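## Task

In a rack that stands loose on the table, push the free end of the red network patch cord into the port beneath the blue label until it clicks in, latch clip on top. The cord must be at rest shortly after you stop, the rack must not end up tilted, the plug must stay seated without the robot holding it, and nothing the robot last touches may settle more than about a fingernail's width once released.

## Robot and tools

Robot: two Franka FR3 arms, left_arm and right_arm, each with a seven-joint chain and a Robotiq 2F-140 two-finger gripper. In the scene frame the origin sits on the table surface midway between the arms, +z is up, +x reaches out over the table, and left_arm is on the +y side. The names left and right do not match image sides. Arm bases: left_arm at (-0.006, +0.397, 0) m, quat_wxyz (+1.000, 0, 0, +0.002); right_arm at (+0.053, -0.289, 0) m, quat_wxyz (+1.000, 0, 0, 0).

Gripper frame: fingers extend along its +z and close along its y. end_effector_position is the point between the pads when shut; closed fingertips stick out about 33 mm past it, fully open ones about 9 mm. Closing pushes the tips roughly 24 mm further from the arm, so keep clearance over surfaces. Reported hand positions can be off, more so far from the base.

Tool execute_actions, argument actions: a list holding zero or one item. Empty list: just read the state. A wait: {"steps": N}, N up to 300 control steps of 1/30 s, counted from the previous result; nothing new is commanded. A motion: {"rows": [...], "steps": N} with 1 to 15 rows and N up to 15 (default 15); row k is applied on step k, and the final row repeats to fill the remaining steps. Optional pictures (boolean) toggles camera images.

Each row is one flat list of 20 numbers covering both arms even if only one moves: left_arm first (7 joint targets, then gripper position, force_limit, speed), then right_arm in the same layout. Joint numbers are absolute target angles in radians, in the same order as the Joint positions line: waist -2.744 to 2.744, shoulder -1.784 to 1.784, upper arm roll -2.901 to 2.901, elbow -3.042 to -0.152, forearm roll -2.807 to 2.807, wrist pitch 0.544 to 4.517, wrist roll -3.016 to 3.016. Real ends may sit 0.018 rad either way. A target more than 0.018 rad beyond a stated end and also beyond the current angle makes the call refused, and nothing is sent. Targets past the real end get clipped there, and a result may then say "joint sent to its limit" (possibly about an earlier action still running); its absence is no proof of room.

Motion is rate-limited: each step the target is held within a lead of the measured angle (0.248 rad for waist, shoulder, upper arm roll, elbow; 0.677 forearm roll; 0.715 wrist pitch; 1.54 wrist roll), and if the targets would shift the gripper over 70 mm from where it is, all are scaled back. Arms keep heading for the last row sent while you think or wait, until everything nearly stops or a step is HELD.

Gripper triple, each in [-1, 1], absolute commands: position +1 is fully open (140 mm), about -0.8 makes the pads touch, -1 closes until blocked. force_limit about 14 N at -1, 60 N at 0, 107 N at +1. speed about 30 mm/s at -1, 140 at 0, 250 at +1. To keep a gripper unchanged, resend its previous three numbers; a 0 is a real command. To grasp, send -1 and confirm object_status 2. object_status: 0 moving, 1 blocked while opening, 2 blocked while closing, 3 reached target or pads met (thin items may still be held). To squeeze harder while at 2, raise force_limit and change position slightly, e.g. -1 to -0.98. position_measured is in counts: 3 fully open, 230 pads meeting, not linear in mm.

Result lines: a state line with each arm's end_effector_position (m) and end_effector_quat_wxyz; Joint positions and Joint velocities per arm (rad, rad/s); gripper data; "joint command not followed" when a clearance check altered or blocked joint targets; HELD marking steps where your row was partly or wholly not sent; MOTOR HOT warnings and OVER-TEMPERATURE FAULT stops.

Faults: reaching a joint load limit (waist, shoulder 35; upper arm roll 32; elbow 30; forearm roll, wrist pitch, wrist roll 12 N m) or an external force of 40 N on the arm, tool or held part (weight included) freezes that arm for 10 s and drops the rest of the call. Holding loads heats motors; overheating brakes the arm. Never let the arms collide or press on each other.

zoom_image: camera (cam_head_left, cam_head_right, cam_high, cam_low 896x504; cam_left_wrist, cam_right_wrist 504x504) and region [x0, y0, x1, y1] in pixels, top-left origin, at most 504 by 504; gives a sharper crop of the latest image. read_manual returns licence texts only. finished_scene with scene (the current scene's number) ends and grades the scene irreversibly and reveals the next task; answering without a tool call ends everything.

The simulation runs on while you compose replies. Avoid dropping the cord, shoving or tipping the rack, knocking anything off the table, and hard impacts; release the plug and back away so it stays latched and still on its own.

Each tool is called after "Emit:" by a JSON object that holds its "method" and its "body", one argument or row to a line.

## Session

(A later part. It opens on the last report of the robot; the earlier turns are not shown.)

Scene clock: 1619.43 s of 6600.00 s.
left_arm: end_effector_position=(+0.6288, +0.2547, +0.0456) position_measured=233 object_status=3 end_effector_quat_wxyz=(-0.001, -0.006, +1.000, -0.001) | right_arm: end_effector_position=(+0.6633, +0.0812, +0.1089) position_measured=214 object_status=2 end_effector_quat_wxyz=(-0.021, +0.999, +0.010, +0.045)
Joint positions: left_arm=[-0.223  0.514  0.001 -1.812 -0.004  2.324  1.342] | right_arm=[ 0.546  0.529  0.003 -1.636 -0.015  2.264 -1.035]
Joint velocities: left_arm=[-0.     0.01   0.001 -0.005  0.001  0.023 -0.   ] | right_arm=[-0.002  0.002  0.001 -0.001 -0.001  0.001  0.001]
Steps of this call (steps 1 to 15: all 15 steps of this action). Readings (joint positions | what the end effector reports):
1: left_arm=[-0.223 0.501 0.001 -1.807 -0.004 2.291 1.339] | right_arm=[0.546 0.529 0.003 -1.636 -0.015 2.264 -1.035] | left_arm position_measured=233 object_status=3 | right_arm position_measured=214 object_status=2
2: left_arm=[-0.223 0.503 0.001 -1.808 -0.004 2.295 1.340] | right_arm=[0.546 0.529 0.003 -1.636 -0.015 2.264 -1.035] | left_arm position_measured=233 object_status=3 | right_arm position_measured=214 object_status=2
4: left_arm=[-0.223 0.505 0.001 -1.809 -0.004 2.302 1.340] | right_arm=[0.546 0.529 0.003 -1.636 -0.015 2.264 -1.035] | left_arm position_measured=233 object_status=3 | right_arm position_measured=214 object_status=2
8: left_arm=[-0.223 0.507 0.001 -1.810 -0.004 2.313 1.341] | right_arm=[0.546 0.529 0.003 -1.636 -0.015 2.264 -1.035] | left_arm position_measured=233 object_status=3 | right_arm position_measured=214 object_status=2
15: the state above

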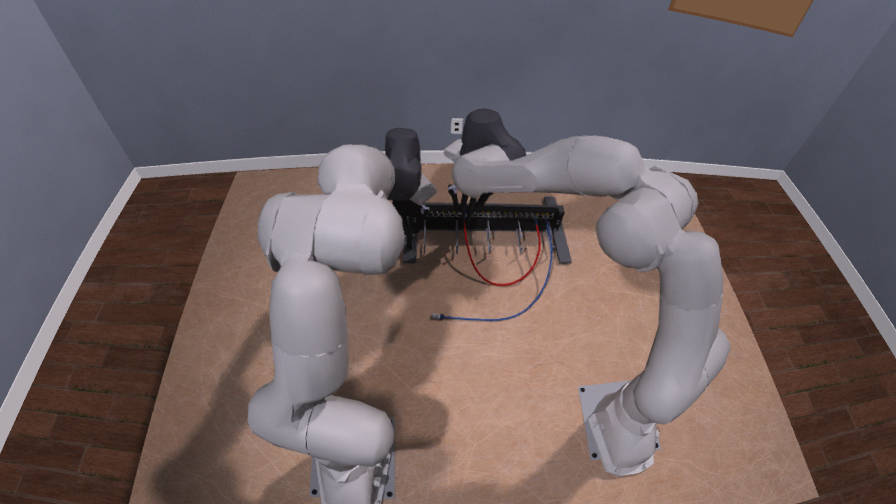

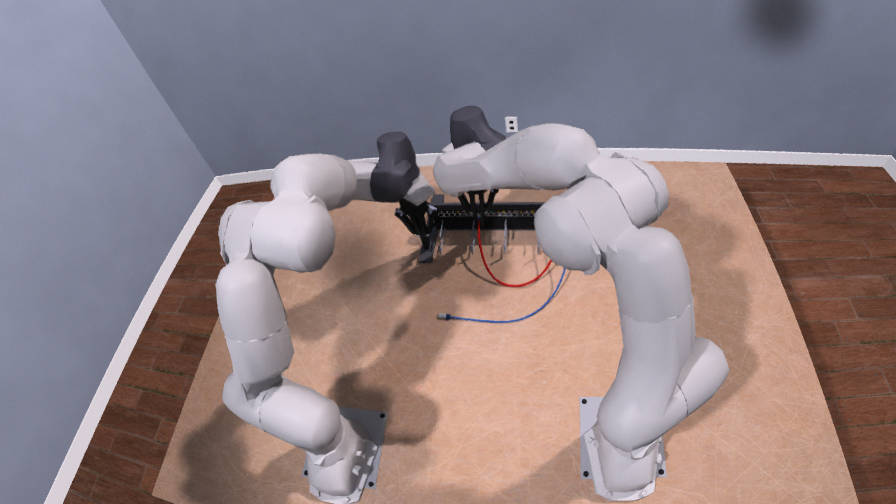

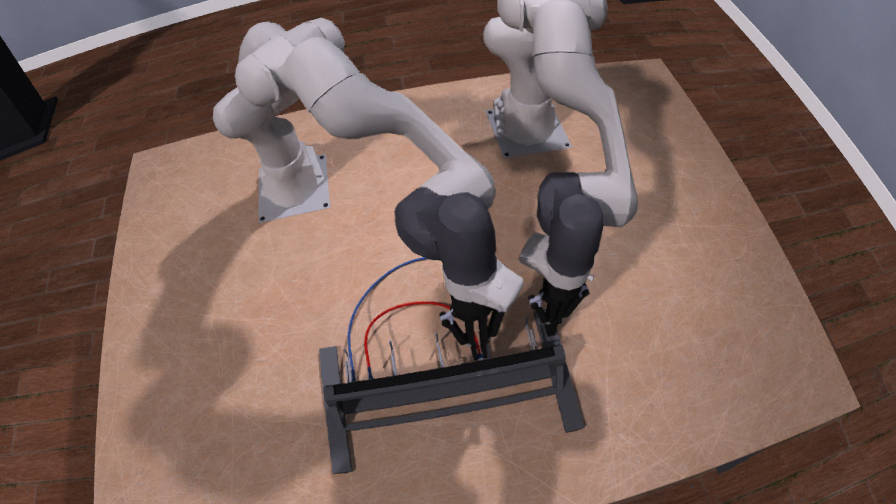

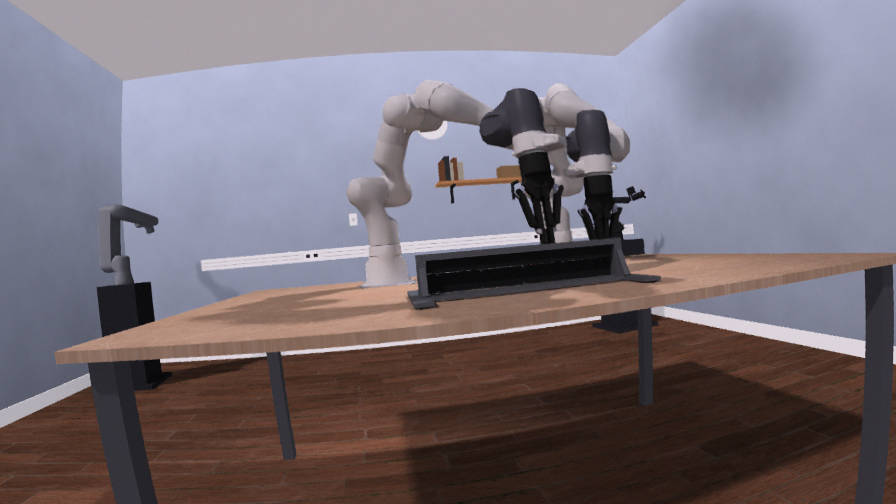

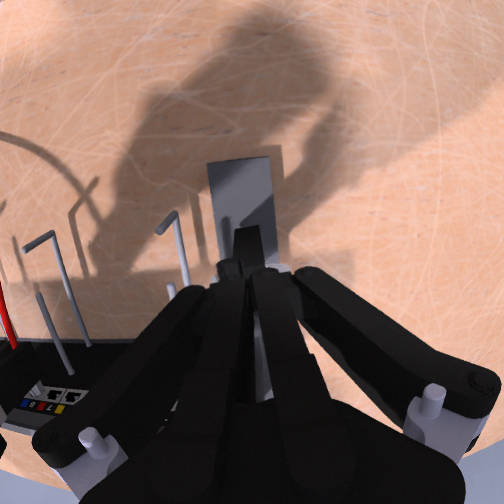

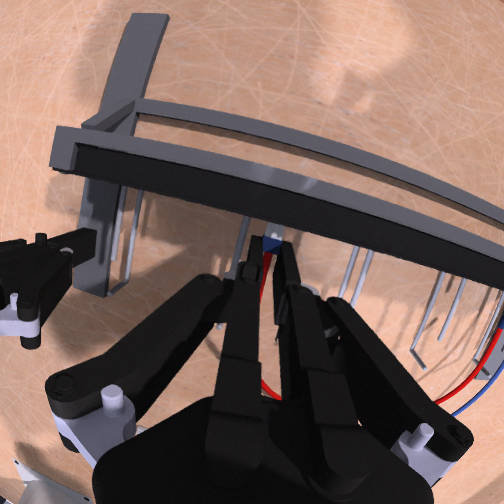

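Emit:
{"method": "execute_actions", "body": {
  "actions": [
    {"rows": [[-0.223,0.519,0,-1.814,0,2.332,1.35,-1,0,0.5, 0.538,0.528,-0.003,-1.628,-0.021,2.282,-1.040,-1,-0.4,-1],[-0.223,0.519,0,-1.814,0,2.332,1.35,-1,0,0.5, 0.538,0.528,-0.003,-1.628,-0.021,2.282,-1.040,-1,-0.4,-1],[-0.223,0.519,0,-1.814,0,2.332,1.35,-1,0,0.5, 0.538,0.528,-0.003,-1.628,-0.021,2.282,-1.040,-1,-0.4,-1],[-0.223,0.522,0,-1.815,0,2.334,1.35,-1,0,0.5, 0.538,0.528,-0.003,-1.628,-0.021,2.282,-1.040,-1,-0.4,-1],[-0.223,0.522,0,-1.815,0,2.334,1.35,-1,0,0.5, 0.538,0.528,-0.003,-1.628,-0.021,2.282,-1.040,-1,-0.4,-1],[-0.223,0.522,0,-1.815,0,2.334,1.35,-1,0,0.5, 0.538,0.528,-0.003,-1.628,-0.021,2.282,-1.040,-1,-0.4,-1],[-0.223,0.525,0,-1.816,0,2.336,1.35,-1,0,0.5, 0.538,0.528,-0.003,-1.628,-0.021,2.282,-1.040,-1,-0.4,-1],[-0.223,0.525,0,-1.816,0,2.336,1.35,-1,0,0.5, 0.538,0.528,-0.003,-1.628,-0.021,2.282,-1.040,-1,-0.4,-1],[-0.223,0.525,0,-1.816,0,2.336,1.35,-1,0,0.5, 0.538,0.528,-0.003,-1.628,-0.021,2.282,-1.040,-1,-0.4,-1],[-0.223,0.528,0,-1.817,0,2.336,1.35,-1,0,0.5, 0.538,0.528,-0.003,-1.628,-0.021,2.282,-1.040,-1,-0.4,-1]], "steps": 15}
  ],
  "pictures": false
}}

Scene clock: 1629.13 s of 6600.00 s.
left_arm: end_effector_position=(+0.6288, +0.2547, +0.0416) position_measured=233 object_status=3 end_effector_quat_wxyz=(-0.001, -0.006, +1.000, -0.001) | right_arm: end_effector_position=(+0.6633, +0.0812, +0.1089) position_measured=214 object_status=2 end_effector_quat_wxyz=(-0.021, +0.999, +0.010, +0.045)
Joint positions: left_arm=[-0.223  0.521  0.001 -1.813 -0.004  2.332  1.343] | right_arm=[ 0.546  0.529  0.004 -1.636 -0.015  2.264 -1.035]
Joint velocities: left_arm=[ 0.001  0.001 -0.001  0.001 -0.     0.001 -0.002] | right_arm=[-0.    -0.002  0.001 -0.001 -0.001 -0.    -0.001]
Steps of this call (steps 1 to 15: the robot went on to your last target; steps 16 to 90: nothing new was sent; then 6.20 s passed at rest; steps 91 to 105: all 15 steps of this action). Readings (joint positions | what the end effector reports):
91: left_arm=[-0.223 0.515 0.001 -1.812 -0.004 2.328 1.343] | right_arm=[0.546 0.529 0.003 -1.636 -0.015 2.264 -1.035] | left_arm position_measured=233 object_status=3 | right_arm position_measured=214 object_status=2
92: left_arm=[-0.223 0.515 0.001 -1.812 -0.004 2.329 1.343] | right_arm=[0.546 0.529 0.003 -1.636 -0.015 2.264 -1.035] | left_arm position_measured=233 object_status=3 | right_arm position_measured=214 object_status=2
94: left_arm=[-0.223 0.517 0.001 -1.812 -0.004 2.330 1.343] | right_arm=[0.546 0.529 0.003 -1.636 -0.015 2.264 -1.035] | left_arm position_measured=233 object_status=3 | right_arm position_measured=214 object_status=2
98: left_arm=[-0.223 0.521 0.001 -1.813 -0.004 2.332 1.343] | right_arm=[0.546 0.529 0.003 -1.636 -0.015 2.264 -1.035] | left_arm position_measured=233 object_status=3 | right_arm position_measured=214 object_status=2
105: the state above

Emit:
{"method": "execute_actions", "body": {
  "actions": [
    {"rows": [[-0.223,0.533,0,-1.821,0,2.328,1.35,-1,0,0.5, 0.538,0.528,-0.003,-1.628,-0.021,2.282,-1.040,-1,-0.4,-1],[-0.223,0.533,0,-1.821,0,2.328,1.35,-1,0,0.5, 0.538,0.528,-0.003,-1.628,-0.021,2.282,-1.040,-1,-0.4,-1],[-0.223,0.538,0,-1.824,0,2.322,1.35,-1,0,0.5, 0.538,0.528,-0.003,-1.628,-0.021,2.282,-1.040,-1,-0.4,-1],[-0.223,0.538,0,-1.824,0,2.322,1.35,-1,0,0.5, 0.538,0.528,-0.003,-1.628,-0.021,2.282,-1.040,-1,-0.4,-1],[-0.223,0.543,0,-1.827,0,2.316,1.35,-1,0,0.5, 0.536,0.527,-0.005,-1.626,-0.023,2.289,-1.040,-1,-0.4,-1],[-0.223,0.543,0,-1.827,0,2.316,1.35,-1,0,0.5, 0.536,0.527,-0.005,-1.626,-0.023,2.289,-1.040,-1,-0.4,-1],[-0.223,0.547,0,-1.830,0,2.31,1.35,-1,0,0.5, 0.536,0.527,-0.005,-1.626,-0.023,2.289,-1.040,-1,-0.4,-1],[-0.223,0.547,0,-1.830,0,2.31,1.35,-1,0,0.5, 0.534,0.526,-0.006,-1.624,-0.025,2.295,-1.040,-1,-0.4,-1],[-0.223,0.547,0,-1.830,0,2.31,1.35,-1,0,0.5, 0.534,0.526,-0.006,-1.624,-0.025,2.295,-1.040,-1,-0.4,-1],[-0.223,0.547,0,-1.830,0,2.31,1.35,-1,0,0.5, 0.534,0.526,-0.006,-1.624,-0.025,2.295,-1.040,-1,-0.4,-1],[-0.223,0.547,0,-1.830,0,2.31,1.35,-1,0,0.5, 0.532,0.525,-0.007,-1.622,-0.027,2.301,-1.040,-1,-0.4,-1],[-0.223,0.547,0,-1.830,0,2.31,1.35,-1,0,0.5, 0.532,0.525,-0.007,-1.622,-0.027,2.301,-1.040,-1,-0.4,-1],[-0.223,0.547,0,-1.830,0,2.31,1.35,-1,0,0.5, 0.532,0.525,-0.007,-1.622,-0.027,2.301,-1.040,-1,-0.4,-1],[-0.223,0.547,0,-1.830,0,2.31,1.35,-1,0,0.5, 0.530,0.524,-0.008,-1.620,-0.028,2.307,-1.040,-1,-0.4,-1]], "steps": 15}
  ],
  "pictures": false
}}

Emit:
{"method": "execute_actions", "body": {
  "actions": [
    {"steps": 15}
  ]
}}

Emit:
{"method": "zoom_image", "body": {
  "camera": "cam_right_wrist",
  "region": [235, 200, 315, 280]
}}

Scene clock: 1643.27 s of 6600.00 s.
left_arm: end_effector_position=(+0.6287, +0.2547, +0.0414) position_measured=233 object_status=3 end_effector_quat_wxyz=(-0.001, -0.005, +1.000, -0.001) | right_arm: end_effector_position=(+0.6635, +0.0812, +0.1089) position_measured=214 object_status=2 end_effector_quat_wxyz=(-0.021, +0.999, +0.011, +0.045)
Joint positions: left_arm=[-0.223  0.521  0.001 -1.814 -0.004  2.332  1.343] | right_arm=[ 0.545  0.53   0.004 -1.636 -0.015  2.264 -1.035]
Joint velocities: left_arm=[ 0.    -0.    -0.    -0.     0.001  0.     0.001] | right_arm=[-0.003  0.001  0.005 -0.001 -0.002 -0.001 -0.   ]
Steps of this call (steps 1 to 15: the robot went on to your last target; steps 16 to 90: nothing new was sent; then 10.63 s passed at rest; steps 91 to 105: all 15 steps of this action). Readings (joint positions | what the end effector reports):
91: left_arm=[-0.223 0.521 0.001 -1.813 -0.004 2.332 1.343] | right_arm=[0.546 0.529 0.004 -1.636 -0.015 2.264 -1.035] | left_arm position_measured=233 object_status=3 | right_arm position_measured=214 object_status=2
92: left_arm=[-0.223 0.521 0.001 -1.813 -0.004 2.332 1.343] | right_arm=[0.546 0.529 0.004 -1.636 -0.015 2.264 -1.035] | left_arm position_measured=233 object_status=3 | right_arm position_measured=214 object_status=2
94: left_arm=[-0.223 0.521 0.001 -1.813 -0.004 2.332 1.343] | right_arm=[0.546 0.529 0.004 -1.636 -0.015 2.264 -1.035] | left_arm position_measured=233 object_status=3 | right_arm position_measured=214 object_status=2
98: left_arm=[-0.223 0.521 0.001 -1.814 -0.004 2.332 1.343] | right_arm=[0.546 0.529 0.004 -1.636 -0.015 2.264 -1.035] | left_arm position_measured=233 object_status=3 | right_arm position_measured=214 object_status=2
105: the state above

Scene clock: 1643.77 s of 6600.00 s.
left_arm: end_effector_position=(+0.6287, +0.2547, +0.0414) position_measured=233 object_status=3 end_effector_quat_wxyz=(-0.001, -0.005, +1.000, -0.001) | right_arm: end_effector_position=(+0.6635, +0.0812, +0.1089) position_measured=214 object_status=2 end_effector_quat_wxyz=(-0.021, +0.999, +0.011, +0.045)
Joint positions: left_arm=[-0.223  0.521  0.001 -1.814 -0.004  2.332  1.343] | right_arm=[ 0.545  0.53   0.004 -1.636 -0.015  2.264 -1.035]
Joint velocities: left_arm=[-0.001 -0.001 -0.001  0.     0.001 -0.    -0.001] | right_arm=[ 0.     0.001 -0.     0.001  0.    -0.001 -0.   ]
Steps of this call (steps 1 to 15: the robot went on to your last target). Readings (joint positions | what the end effector reports):
1: left_arm=[-0.223 0.521 0.001 -1.814 -0.004 2.332 1.343] | right_arm=[0.545 0.530 0.004 -1.636 -0.015 2.264 -1.035] | left_arm position_measured=233 object_status=3 | right_arm position_measured=214 object_status=2
2: left_arm=[-0.223 0.521 0.001 -1.814 -0.004 2.332 1.343] | right_arm=[0.545 0.530 0.004 -1.636 -0.015 2.264 -1.035] | left_arm position_measured=233 object_status=3 | right_arm position_measured=214 object_status=2
4: left_arm=[-0.223 0.521 0.001 -1.814 -0.004 2.332 1.343] | right_arm=[0.545 0.530 0.004 -1.636 -0.015 2.264 -1.035] | left_arm position_measured=233 object_status=3 | right_arm position_measured=214 object_status=2
8: left_arm=[-0.223 0.521 0.001 -1.814 -0.004 2.332 1.343] | right_arm=[0.545 0.530 0.004 -1.636 -0.015 2.264 -1.035] | left_arm position_measured=233 object_status=3 | right_arm position_measured=214 object_status=2
15: the state above
All arms were judged still, so your last target was given up. Only a new action makes them travel on or press farther. Fingers that are still opening or closing keep moving.

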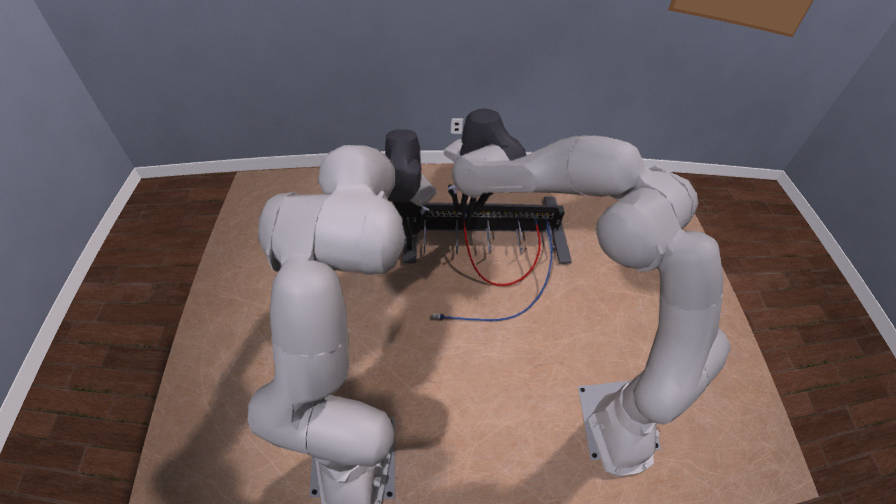

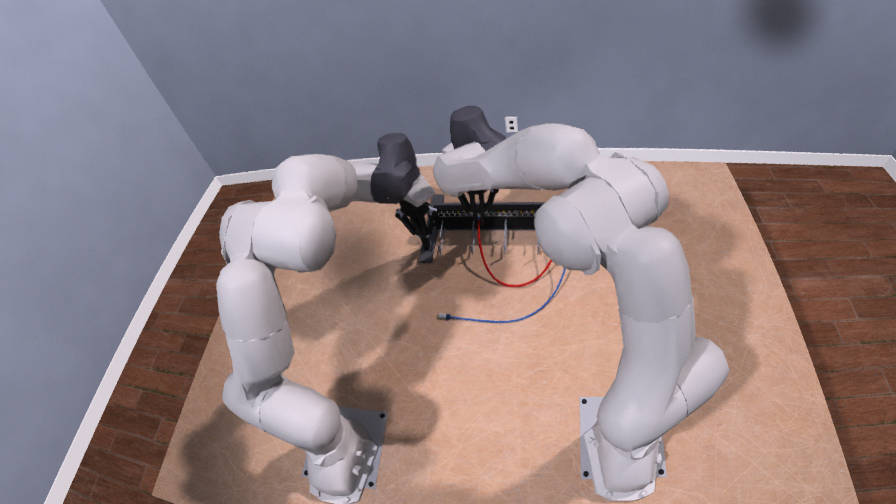

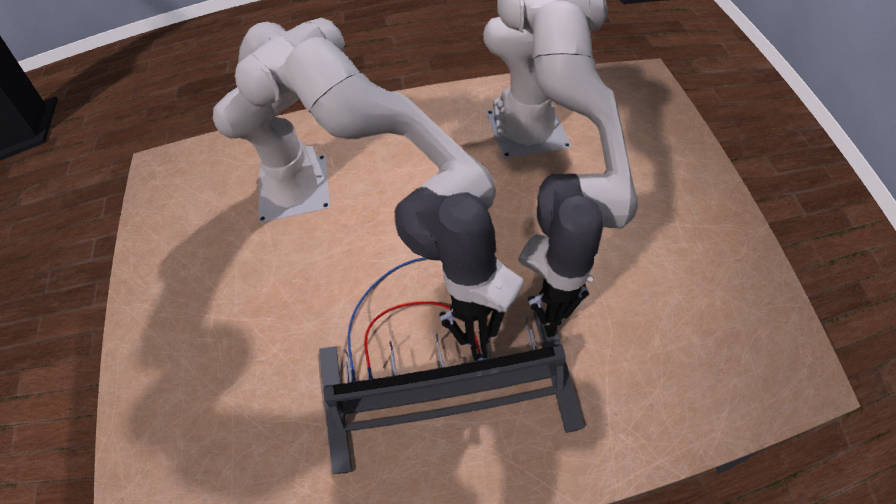

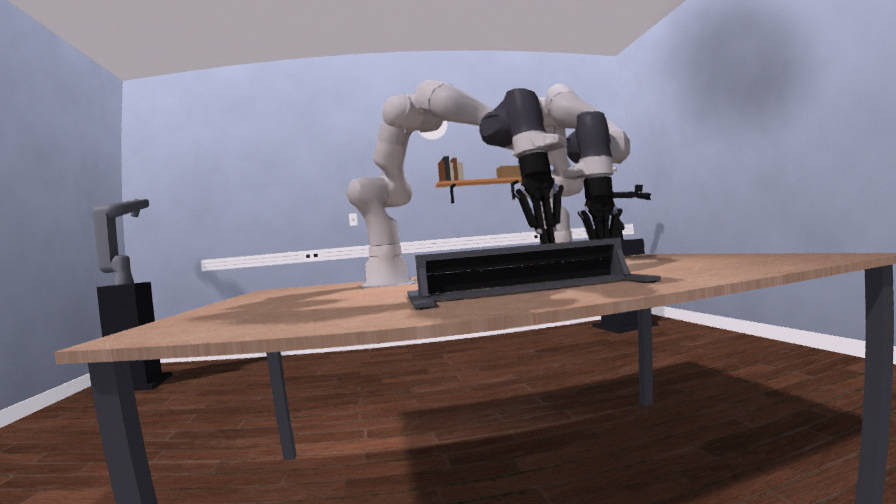

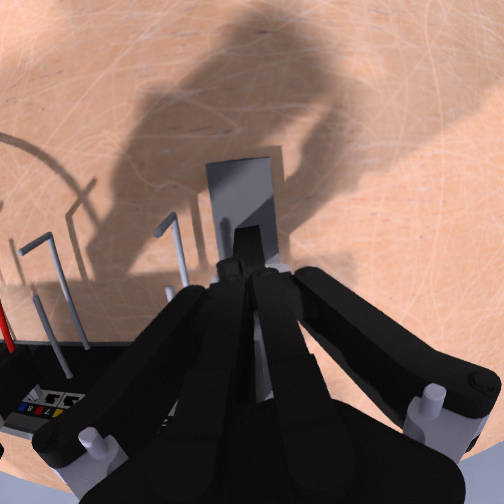

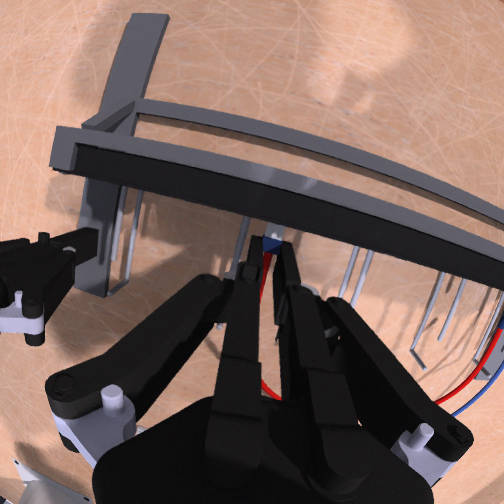

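Region (235, 200, 315, 280) of cam_right_wrist's 504x504 image, scaled by 6.300, with more detail than that image has.

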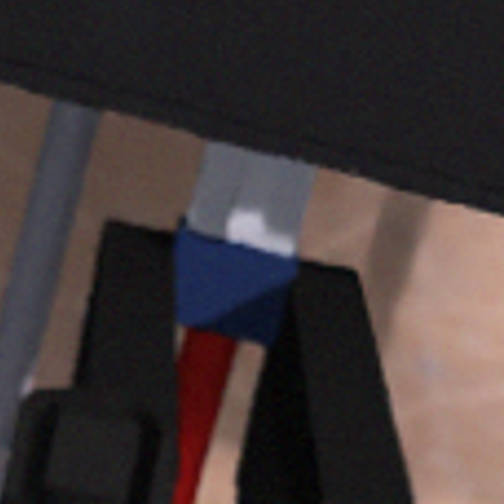

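Emit:
{"method": "execute_actions", "body": {
  "actions": []
}}

Scene clock: 1661.60 s of 6600.00 s.
left_arm: end_effector_position=(+0.6287, +0.2547, +0.0414) position_measured=233 object_status=3 end_effector_quat_wxyz=(-0.001, -0.005, +1.000, -0.001) | right_arm: end_effector_position=(+0.6635, +0.0812, +0.1089) position_measured=214 object_status=2 end_effector_quat_wxyz=(-0.021, +0.999, +0.011, +0.045)
Joint positions: left_arm=[-0.223  0.521  0.001 -1.814 -0.004  2.332  1.343] | right_arm=[ 0.545  0.53   0.004 -1.636 -0.016  2.264 -1.035]
Joint velocities: left_arm=[ 0.     0.001  0.001  0.001 -0.     0.     0.   ] | right_arm=[ 0.002 -0.    -0.001  0.002  0.001 -0.001  0.001]
Steps of this call (steps 1 to 90: nothing new was sent; then 14.83 s passed at rest). Readings (joint positions | what the end effector reports):
1: left_arm=[-0.223 0.521 0.001 -1.814 -0.004 2.332 1.343] | right_arm=[0.545 0.530 0.004 -1.636 -0.015 2.264 -1.035] | left_arm position_measured=233 object_status=3 | right_arm position_measured=214 object_status=2
2: left_arm=[-0.223 0.521 0.001 -1.814 -0.004 2.332 1.343] | right_arm=[0.545 0.530 0.004 -1.636 -0.015 2.264 -1.035] | left_arm position_measured=233 object_status=3 | right_arm position_measured=214 object_status=2
4: left_arm=[-0.223 0.521 0.001 -1.814 -0.004 2.332 1.343] | right_arm=[0.545 0.530 0.004 -1.636 -0.015 2.264 -1.035] | left_arm position_measured=233 object_status=3 | right_arm position_measured=214 object_status=2
8: left_arm=[-0.223 0.521 0.001 -1.814 -0.004 2.332 1.343] | right_arm=[0.545 0.530 0.004 -1.636 -0.015 2.264 -1.035] | left_arm position_measured=233 object_status=3 | right_arm position_measured=214 object_status=2
90: the state above

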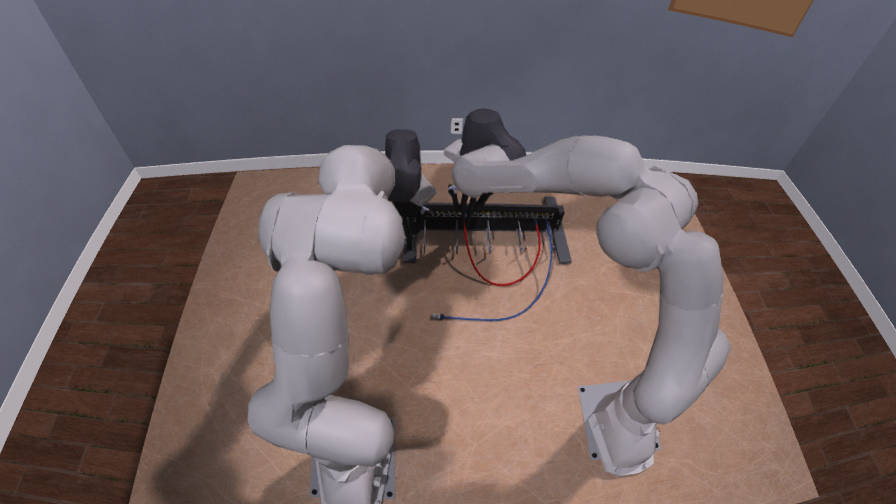

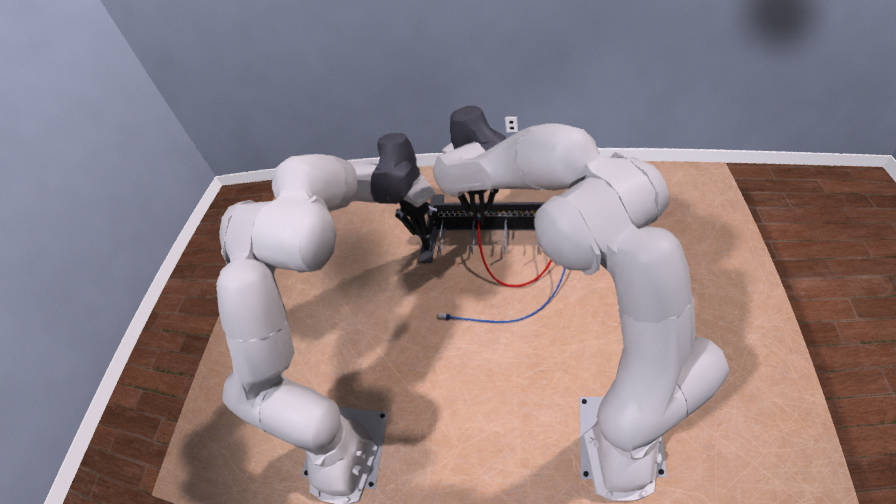

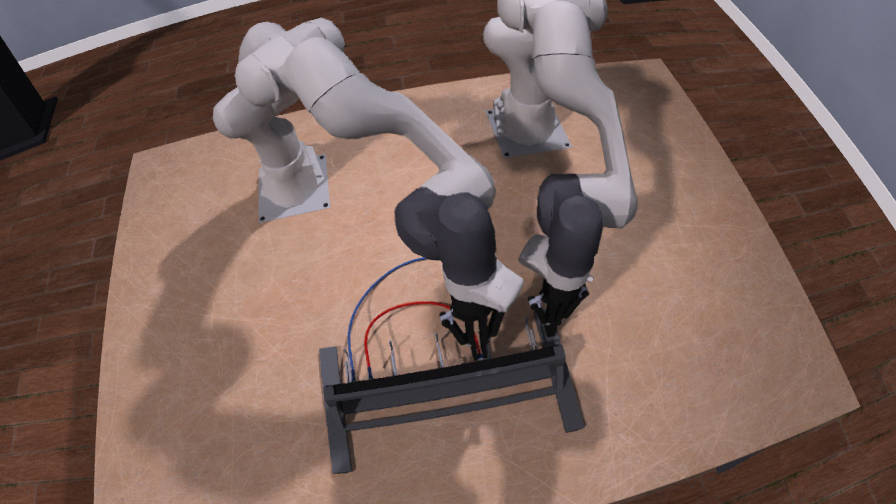

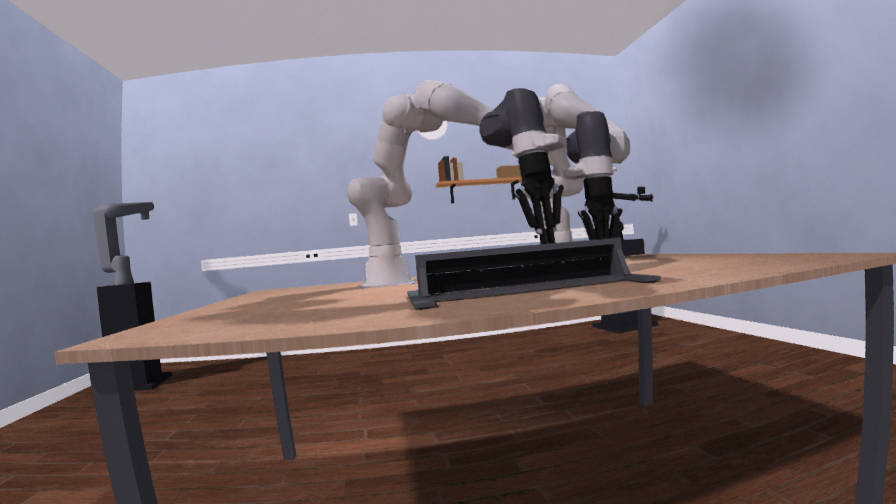

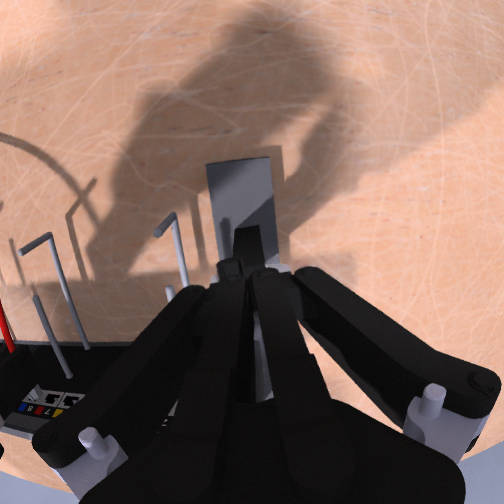

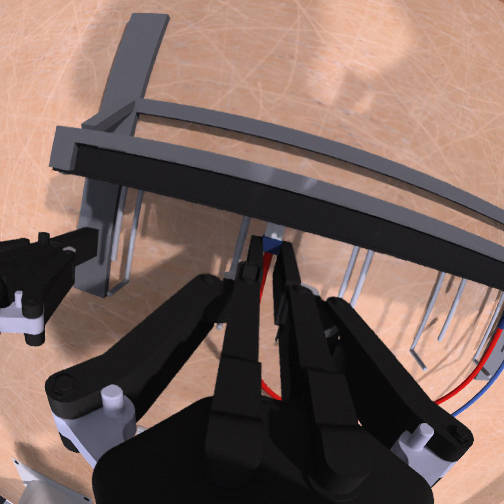

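Emit:
{"method": "execute_actions", "body": {
  "actions": [
    {"rows":[[-0.223,0.547,0,-1.830,0,2.312,1.35,-1,0,0.5,0.533,0.525,-0.006,-1.623,-0.025,2.298,-1.039,-1,-0.4,-1],[-0.223,0.547,0,-1.830,0,2.313,1.35,-1,0,0.5,0.536,0.526,-0.003,-1.626,-0.023,2.290,-1.038,-1,-0.4,-1],[-0.223,0.547,0,-1.830,0,2.314,1.35,-1,0,0.5,0.539,0.528,-0.001,-1.630,-0.020,2.281,-1.037,-1,-0.4,-1],[-0.223,0.547,0,-1.830,0,2.315,1.35,-1,0,0.5,0.542,0.529,0.002,-1.633,-0.018,2.272,-1.036,-1,-0.4,-1],[-0.223,0.547,0,-1.830,0,2.316,1.35,-1,0,0.5,0.545,0.530,0.004,-1.636,-0.015,2.264,-1.035,-1,-0.4,-1],[-0.223,0.547,0,-1.830,0,2.317,1.35,-1,0,0.5,0.547,0.531,0.005,-1.638,-0.014,2.258,-1.035,-1,-0.4,-1],[-0.223,0.547,0,-1.830,0,2.318,1.35,-1,0,0.5,0.549,0.532,0.006,-1.640,-0.012,2.252,-1.035,-1,-0.4,-1],[-0.223,0.547,0,-1.830,0,2.319,1.35,-1,0,0.5,0.551,0.533,0.007,-1.642,-0.010,2.247,-1.035,-1,-0.4,-1],[-0.223,0.547,0,-1.830,0,2.320,1.35,-1,0,0.5,0.553,0.534,0.009,-1.644,-0.008,2.241,-1.035,-1,-0.4,-1]],"steps":15}
  ],
  "pictures": false
}}

Emit:
{"method": "execute_actions", "body": {
  "actions": [
    {"steps":20}
  ],
  "pictures": false
}}

Scene clock: 1670.30 s of 6600.00 s.
left_arm: end_effector_position=(+0.6286, +0.2547, +0.0414) position_measured=233 object_status=3 end_effector_quat_wxyz=(-0.001, -0.005, +1.000, -0.001) | right_arm: end_effector_position=(+0.6628, +0.0813, +0.1087) position_measured=214 object_status=2 end_effector_quat_wxyz=(-0.021, +0.999, +0.010, +0.044)
Joint positions: left_arm=[-0.223  0.521  0.001 -1.814 -0.004  2.332  1.343] | right_arm=[ 0.545  0.53   0.005 -1.636 -0.015  2.262 -1.035]
Joint velocities: left_arm=[ 0.001  0.     0.001  0.002 -0.    -0.001  0.   ] | right_arm=[-0.001  0.001 -0.    -0.     0.001  0.001 -0.001]
Steps of this call (steps 1 to 90: nothing new was sent; then 5.20 s passed at rest; steps 91 to 105: all 15 steps of this action). Readings (joint positions | what the end effector reports):
91: left_arm=[-0.223 0.521 0.001 -1.814 -0.004 2.332 1.343] | right_arm=[0.545 0.530 0.005 -1.636 -0.016 2.264 -1.035] | left_arm position_measured=233 object_status=3 | right_arm position_measured=214 object_status=2
92: left_arm=[-0.223 0.521 0.001 -1.814 -0.004 2.332 1.343] | right_arm=[0.545 0.530 0.005 -1.636 -0.016 2.264 -1.035] | left_arm position_measured=233 object_status=3 | right_arm position_measured=214 object_status=2
94: left_arm=[-0.223 0.521 0.001 -1.814 -0.004 2.332 1.343] | right_arm=[0.545 0.530 0.005 -1.636 -0.016 2.263 -1.035] | left_arm position_measured=233 object_status=3 | right_arm position_measured=214 object_status=2
98: left_arm=[-0.223 0.521 0.001 -1.814 -0.004 2.332 1.343] | right_arm=[0.545 0.530 0.005 -1.636 -0.015 2.263 -1.035] | left_arm position_measured=233 object_status=3 | right_arm position_measured=214 object_status=2
105: the state above

Scene clock: 1670.97 s of 6600.00 s.
left_arm: end_effector_position=(+0.6286, +0.2547, +0.0414) position_measured=233 object_status=3 end_effector_quat_wxyz=(-0.001, -0.005, +1.000, -0.001) | right_arm: end_effector_position=(+0.6628, +0.0813, +0.1087) position_measured=214 object_status=2 end_effector_quat_wxyz=(-0.021, +0.999, +0.010, +0.044)
Joint positions: left_arm=[-0.223  0.521  0.001 -1.814 -0.004  2.332  1.343] | right_arm=[ 0.545  0.53   0.004 -1.636 -0.015  2.262 -1.035]
Joint velocities: left_arm=[-0.001  0.001 -0.     0.     0.001  0.    -0.   ] | right_arm=[-0.    -0.001  0.001 -0.001  0.001 -0.    -0.001]
Steps of this call (steps 1 to 15: the robot went on to your last target; steps 16 to 20: nothing new was sent). Readings (joint positions | what the end effector reports):
1: left_arm=[-0.223 0.521 0.001 -1.814 -0.004 2.332 1.343] | right_arm=[0.545 0.530 0.005 -1.636 -0.015 2.262 -1.035] | left_arm position_measured=233 object_status=3 | right_arm position_measured=214 object_status=2
2: left_arm=[-0.223 0.521 0.001 -1.814 -0.004 2.332 1.343] | right_arm=[0.545 0.530 0.004 -1.636 -0.015 2.262 -1.035] | left_arm position_measured=233 object_status=3 | right_arm position_measured=214 object_status=2
4: left_arm=[-0.223 0.521 0.001 -1.814 -0.004 2.332 1.343] | right_arm=[0.545 0.530 0.004 -1.636 -0.015 2.262 -1.035] | left_arm position_measured=233 object_status=3 | right_arm position_measured=214 object_status=2
8: left_arm=[-0.223 0.521 0.001 -1.814 -0.004 2.332 1.343] | right_arm=[0.545 0.530 0.004 -1.636 -0.015 2.262 -1.035] | left_arm position_measured=233 object_status=3 | right_arm position_measured=214 object_status=2
20: the state above
All arms were judged still, so your last target was given up. Only a new action makes them travel on or press farther. Fingers that are still opening or closing keep moving.

Emit:
{"method": "execute_actions", "body": {
  "actions": [
    {"rows":[[-0.223,0.547,0,-1.830,0,2.321,1.35,-1,0,0.5,0.554,0.5345,0.010,-1.645,-0.007,2.237,-1.035,-1,-0.4,-1],[-0.223,0.547,0,-1.830,0,2.322,1.35,-1,0,0.5,0.555,0.535,0.010,-1.646,-0.006,2.234,-1.035,-1,-0.4,-1],[-0.223,0.547,0,-1.830,0,2.323,1.35,-1,0,0.5,0.556,0.5355,0.011,-1.647,-0.005,2.231,-1.035,-1,-0.4,-1],[-0.223,0.547,0,-1.830,0,2.324,1.35,-1,0,0.5,0.557,0.536,0.012,-1.648,-0.004,2.227,-1.035,-1,-0.4,-1]],"steps":15}
  ],
  "pictures": false
}}

Scene clock: 1676.17 s of 6600.00 s.
left_arm: end_effector_position=(+0.6286, +0.2547, +0.0414) position_measured=233 object_status=3 end_effector_quat_wxyz=(-0.001, -0.005, +1.000, -0.001) | right_arm: end_effector_position=(+0.6625, +0.0812, +0.1086) position_measured=214 object_status=2 end_effector_quat_wxyz=(-0.021, +0.999, +0.010, +0.043)
Joint positions: left_arm=[-0.223  0.521  0.001 -1.814 -0.004  2.332  1.343] | right_arm=[ 0.546  0.53   0.004 -1.636 -0.013  2.261 -1.035]
Joint velocities: left_arm=[ 0.    -0.002 -0.001 -0.     0.001  0.     0.001] | right_arm=[-0.002  0.001 -0.002 -0.    -0.    -0.    -0.   ]
Steps of this call (steps 1 to 90: nothing new was sent; then 1.70 s passed at rest; steps 91 to 105: all 15 steps of this action). Readings (joint positions | what the end effector reports):
91: left_arm=[-0.223 0.521 0.001 -1.814 -0.004 2.332 1.343] | right_arm=[0.545 0.530 0.004 -1.636 -0.014 2.262 -1.035] | left_arm position_measured=233 object_status=3 | right_arm position_measured=214 object_status=2
92: left_arm=[-0.223 0.521 0.001 -1.814 -0.004 2.332 1.343] | right_arm=[0.545 0.530 0.004 -1.636 -0.014 2.262 -1.035] | left_arm position_measured=233 object_status=3 | right_arm position_measured=214 object_status=2
94: left_arm=[-0.223 0.521 0.001 -1.814 -0.004 2.332 1.343] | right_arm=[0.546 0.530 0.004 -1.636 -0.014 2.261 -1.035] | left_arm position_measured=233 object_status=3 | right_arm position_measured=214 object_status=2
98: left_arm=[-0.223 0.521 0.001 -1.814 -0.004 2.332 1.343] | right_arm=[0.546 0.530 0.004 -1.636 -0.013 2.261 -1.035] | left_arm position_measured=233 object_status=3 | right_arm position_measured=214 object_status=2
105: the state above

Latched. Neutralize, slight push, release.

Emit:
{"method": "execute_actions", "body": {
  "actions": [
    {"rows":[[-0.223,0.544,0,-1.828,0,2.325,1.35,-1,0,0.5,0.555,0.535,0.010,-1.646,-0.006,2.234,-1.035,-1,-0.4,-1],[-0.223,0.541,0,-1.826,0,2.326,1.35,-1,0,0.5,0.552,0.534,0.008,-1.643,-0.008,2.242,-1.035,-1,-0.4,-1],[-0.223,0.538,0,-1.824,0,2.327,1.35,-1,0,0.5,0.549,0.532,0.007,-1.640,-0.010,2.250,-1.035,-1,-0.4,-1],[-0.223,0.534,0,-1.822,0,2.328,1.35,-1,0,0.5,0.547,0.531,0.005,-1.638,-0.012,2.257,-1.035,-1,-0.4,-1],[-0.223,0.530,0,-1.820,0,2.329,1.35,-1,0,0.5,0.545,0.530,0.004,-1.636,-0.014,2.264,-1.035,-1,-0.4,-1],[-0.223,0.526,0,-1.817,0,2.330,1.35,-1,0,0.5,0.545,0.530,0.004,-1.636,-0.014,2.264,-1.035,-1,-0.4,-1],[-0.223,0.521,0,-1.814,0,2.332,1.35,-1,0,0.5,0.545,0.530,0.004,-1.636,-0.014,2.263,-1.035,-1,-0.4,-1],[-0.223,0.521,0,-1.814,0,2.332,1.35,-1,0,0.5,0.545,0.530,0.004,-1.636,-0.014,2.262,-1.035,-0.45,-0.4,-1]],"steps":15}
  ],
  "pictures": false
}}

Emit:
{"method": "execute_actions", "body": {
  "actions": [
    {"steps":15}
  ]
}}

Scene clock: 1683.90 s of 6600.00 s.
left_arm: end_effector_position=(+0.6287, +0.2547, +0.0416) position_measured=233 object_status=3 end_effector_quat_wxyz=(-0.001, -0.005, +1.000, -0.001) | right_arm: end_effector_position=(+0.6629, +0.0811, +0.1087) position_measured=203 object_status=0 end_effector_quat_wxyz=(-0.021, +0.999, +0.010, +0.044)
Joint positions: left_arm=[-0.223  0.52   0.001 -1.814 -0.004  2.333  1.343] | right_arm=[ 0.546  0.53   0.003 -1.636 -0.013  2.262 -1.035]
Joint velocities: left_arm=[ 0.    -0.001 -0.001 -0.001 -0.     0.    -0.   ] | right_arm=[ 0.001  0.002  0.    -0.001 -0.001  0.001 -0.   ]
Steps of this call (steps 1 to 15: the robot went on to your last target; steps 16 to 90: nothing new was sent; then 4.23 s passed at rest; steps 91 to 105: all 15 steps of this action). Readings (joint positions | what the end effector reports):
91: left_arm=[-0.223 0.521 0.001 -1.814 -0.004 2.333 1.343] | right_arm=[0.546 0.530 0.004 -1.636 -0.013 2.261 -1.035] | left_arm position_measured=233 object_status=3 | right_arm position_measured=214 object_status=2
92: left_arm=[-0.223 0.521 0.001 -1.814 -0.004 2.333 1.343] | right_arm=[0.546 0.530 0.003 -1.636 -0.013 2.262 -1.035] | left_arm position_measured=233 object_status=3 | right_arm position_measured=214 object_status=2
94: left_arm=[-0.223 0.520 0.001 -1.814 -0.004 2.333 1.343] | right_arm=[0.546 0.530 0.003 -1.636 -0.013 2.262 -1.035] | left_arm position_measured=233 object_status=3 | right_arm position_measured=214 object_status=2
98: left_arm=[-0.223 0.520 0.001 -1.814 -0.004 2.333 1.343] | right_arm=[0.546 0.530 0.003 -1.636 -0.013 2.262 -1.035] | left_arm position_measured=233 object_status=3 | right_arm position_measured=214 object_status=0
105: the state above

Scene clock: 1684.40 s of 6600.00 s.
left_arm: end_effector_position=(+0.6287, +0.2547, +0.0416) position_measured=233 object_status=3 end_effector_quat_wxyz=(-0.001, -0.005, +1.000, -0.001) | right_arm: end_effector_position=(+0.6629, +0.0811, +0.1087) position_measured=186 object_status=0 end_effector_quat_wxyz=(-0.021, +0.999, +0.010, +0.044)
Joint positions: left_arm=[-0.223  0.52   0.001 -1.814 -0.004  2.333  1.343] | right_arm=[ 0.546  0.53   0.003 -1.636 -0.013  2.262 -1.035]
Joint velocities: left_arm=[-0.001 -0.002 -0.001 -0.001  0.     0.    -0.001] | right_arm=[-0.001  0.001  0.001 -0.    -0.    -0.    -0.   ]
Steps of this call (steps 1 to 15: the robot went on to your last target). Readings (joint positions | what the end effector reports):
1: left_arm=[-0.223 0.520 0.001 -1.814 -0.004 2.333 1.343] | right_arm=[0.546 0.530 0.003 -1.636 -0.013 2.262 -1.035] | left_arm position_measured=233 object_status=3 | right_arm position_measured=202 object_status=0
2: left_arm=[-0.223 0.520 0.001 -1.814 -0.004 2.333 1.343] | right_arm=[0.546 0.530 0.003 -1.636 -0.013 2.262 -1.035] | left_arm position_measured=233 object_status=3 | right_arm position_measured=200 object_status=0
4: left_arm=[-0.223 0.520 0.001 -1.814 -0.004 2.333 1.343] | right_arm=[0.546 0.530 0.003 -1.636 -0.013 2.262 -1.035] | left_arm position_measured=233 object_status=3 | right_arm position_measured=197 object_status=0
8: left_arm=[-0.223 0.520 0.001 -1.814 -0.004 2.333 1.343] | right_arm=[0.546 0.530 0.003 -1.636 -0.013 2.262 -1.035] | left_arm position_measured=233 object_status=3 | right_arm position_measured=190 object_status=0
15: the state above
All arms were judged still, so your last target was given up. Only a new action makes them travel on or press farther. Fingers that are still opening or closing keep moving.

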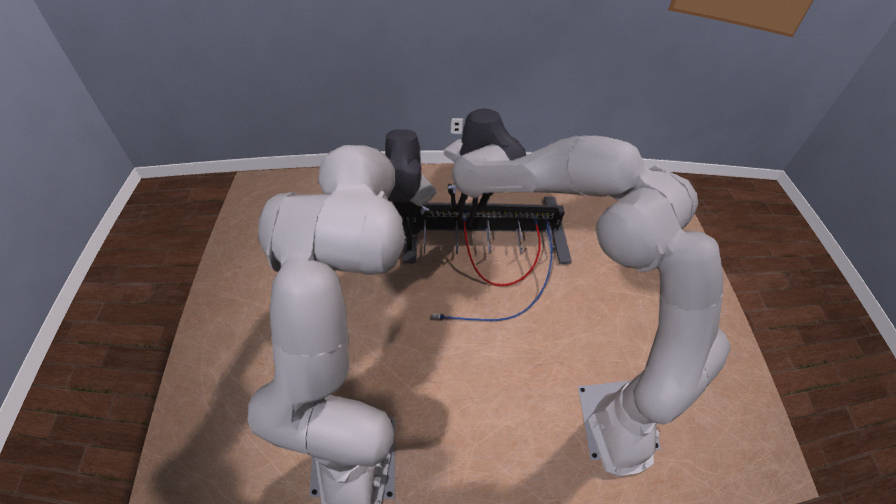

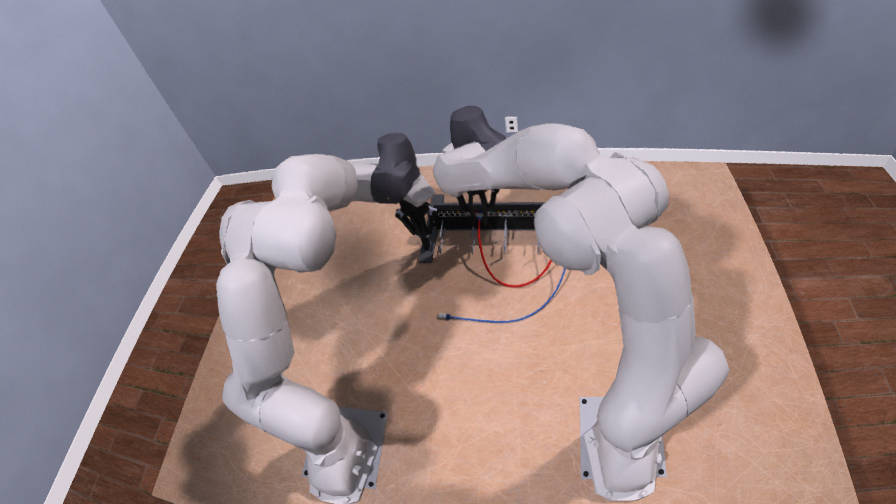

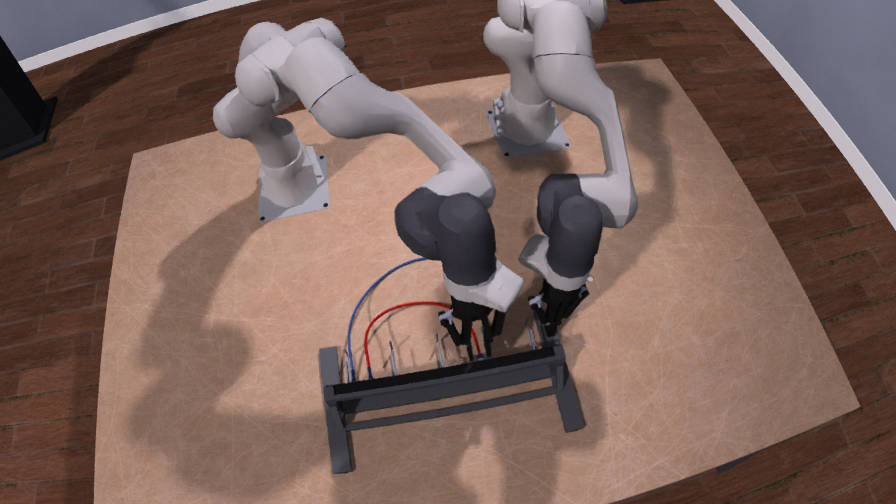

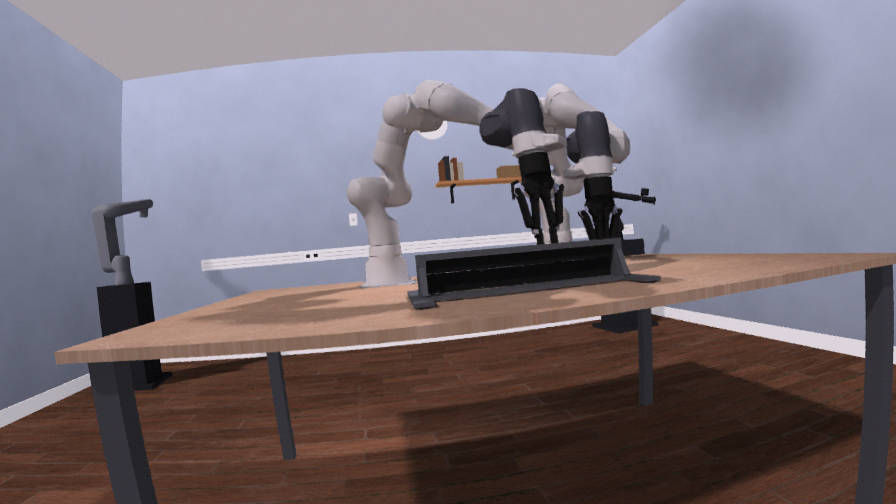

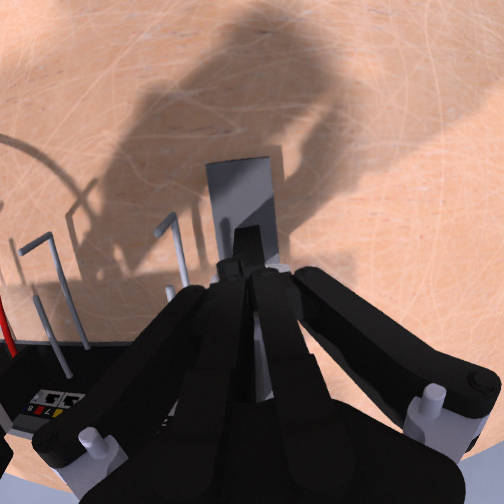

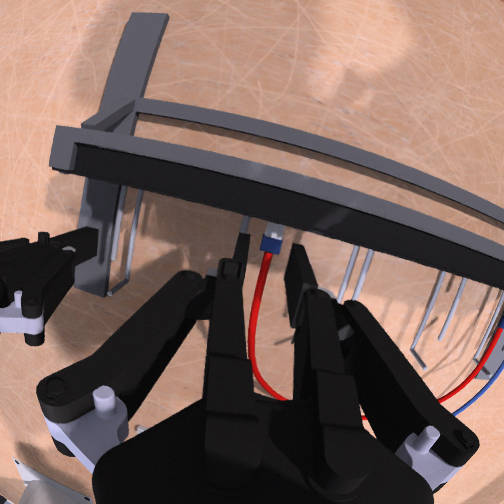

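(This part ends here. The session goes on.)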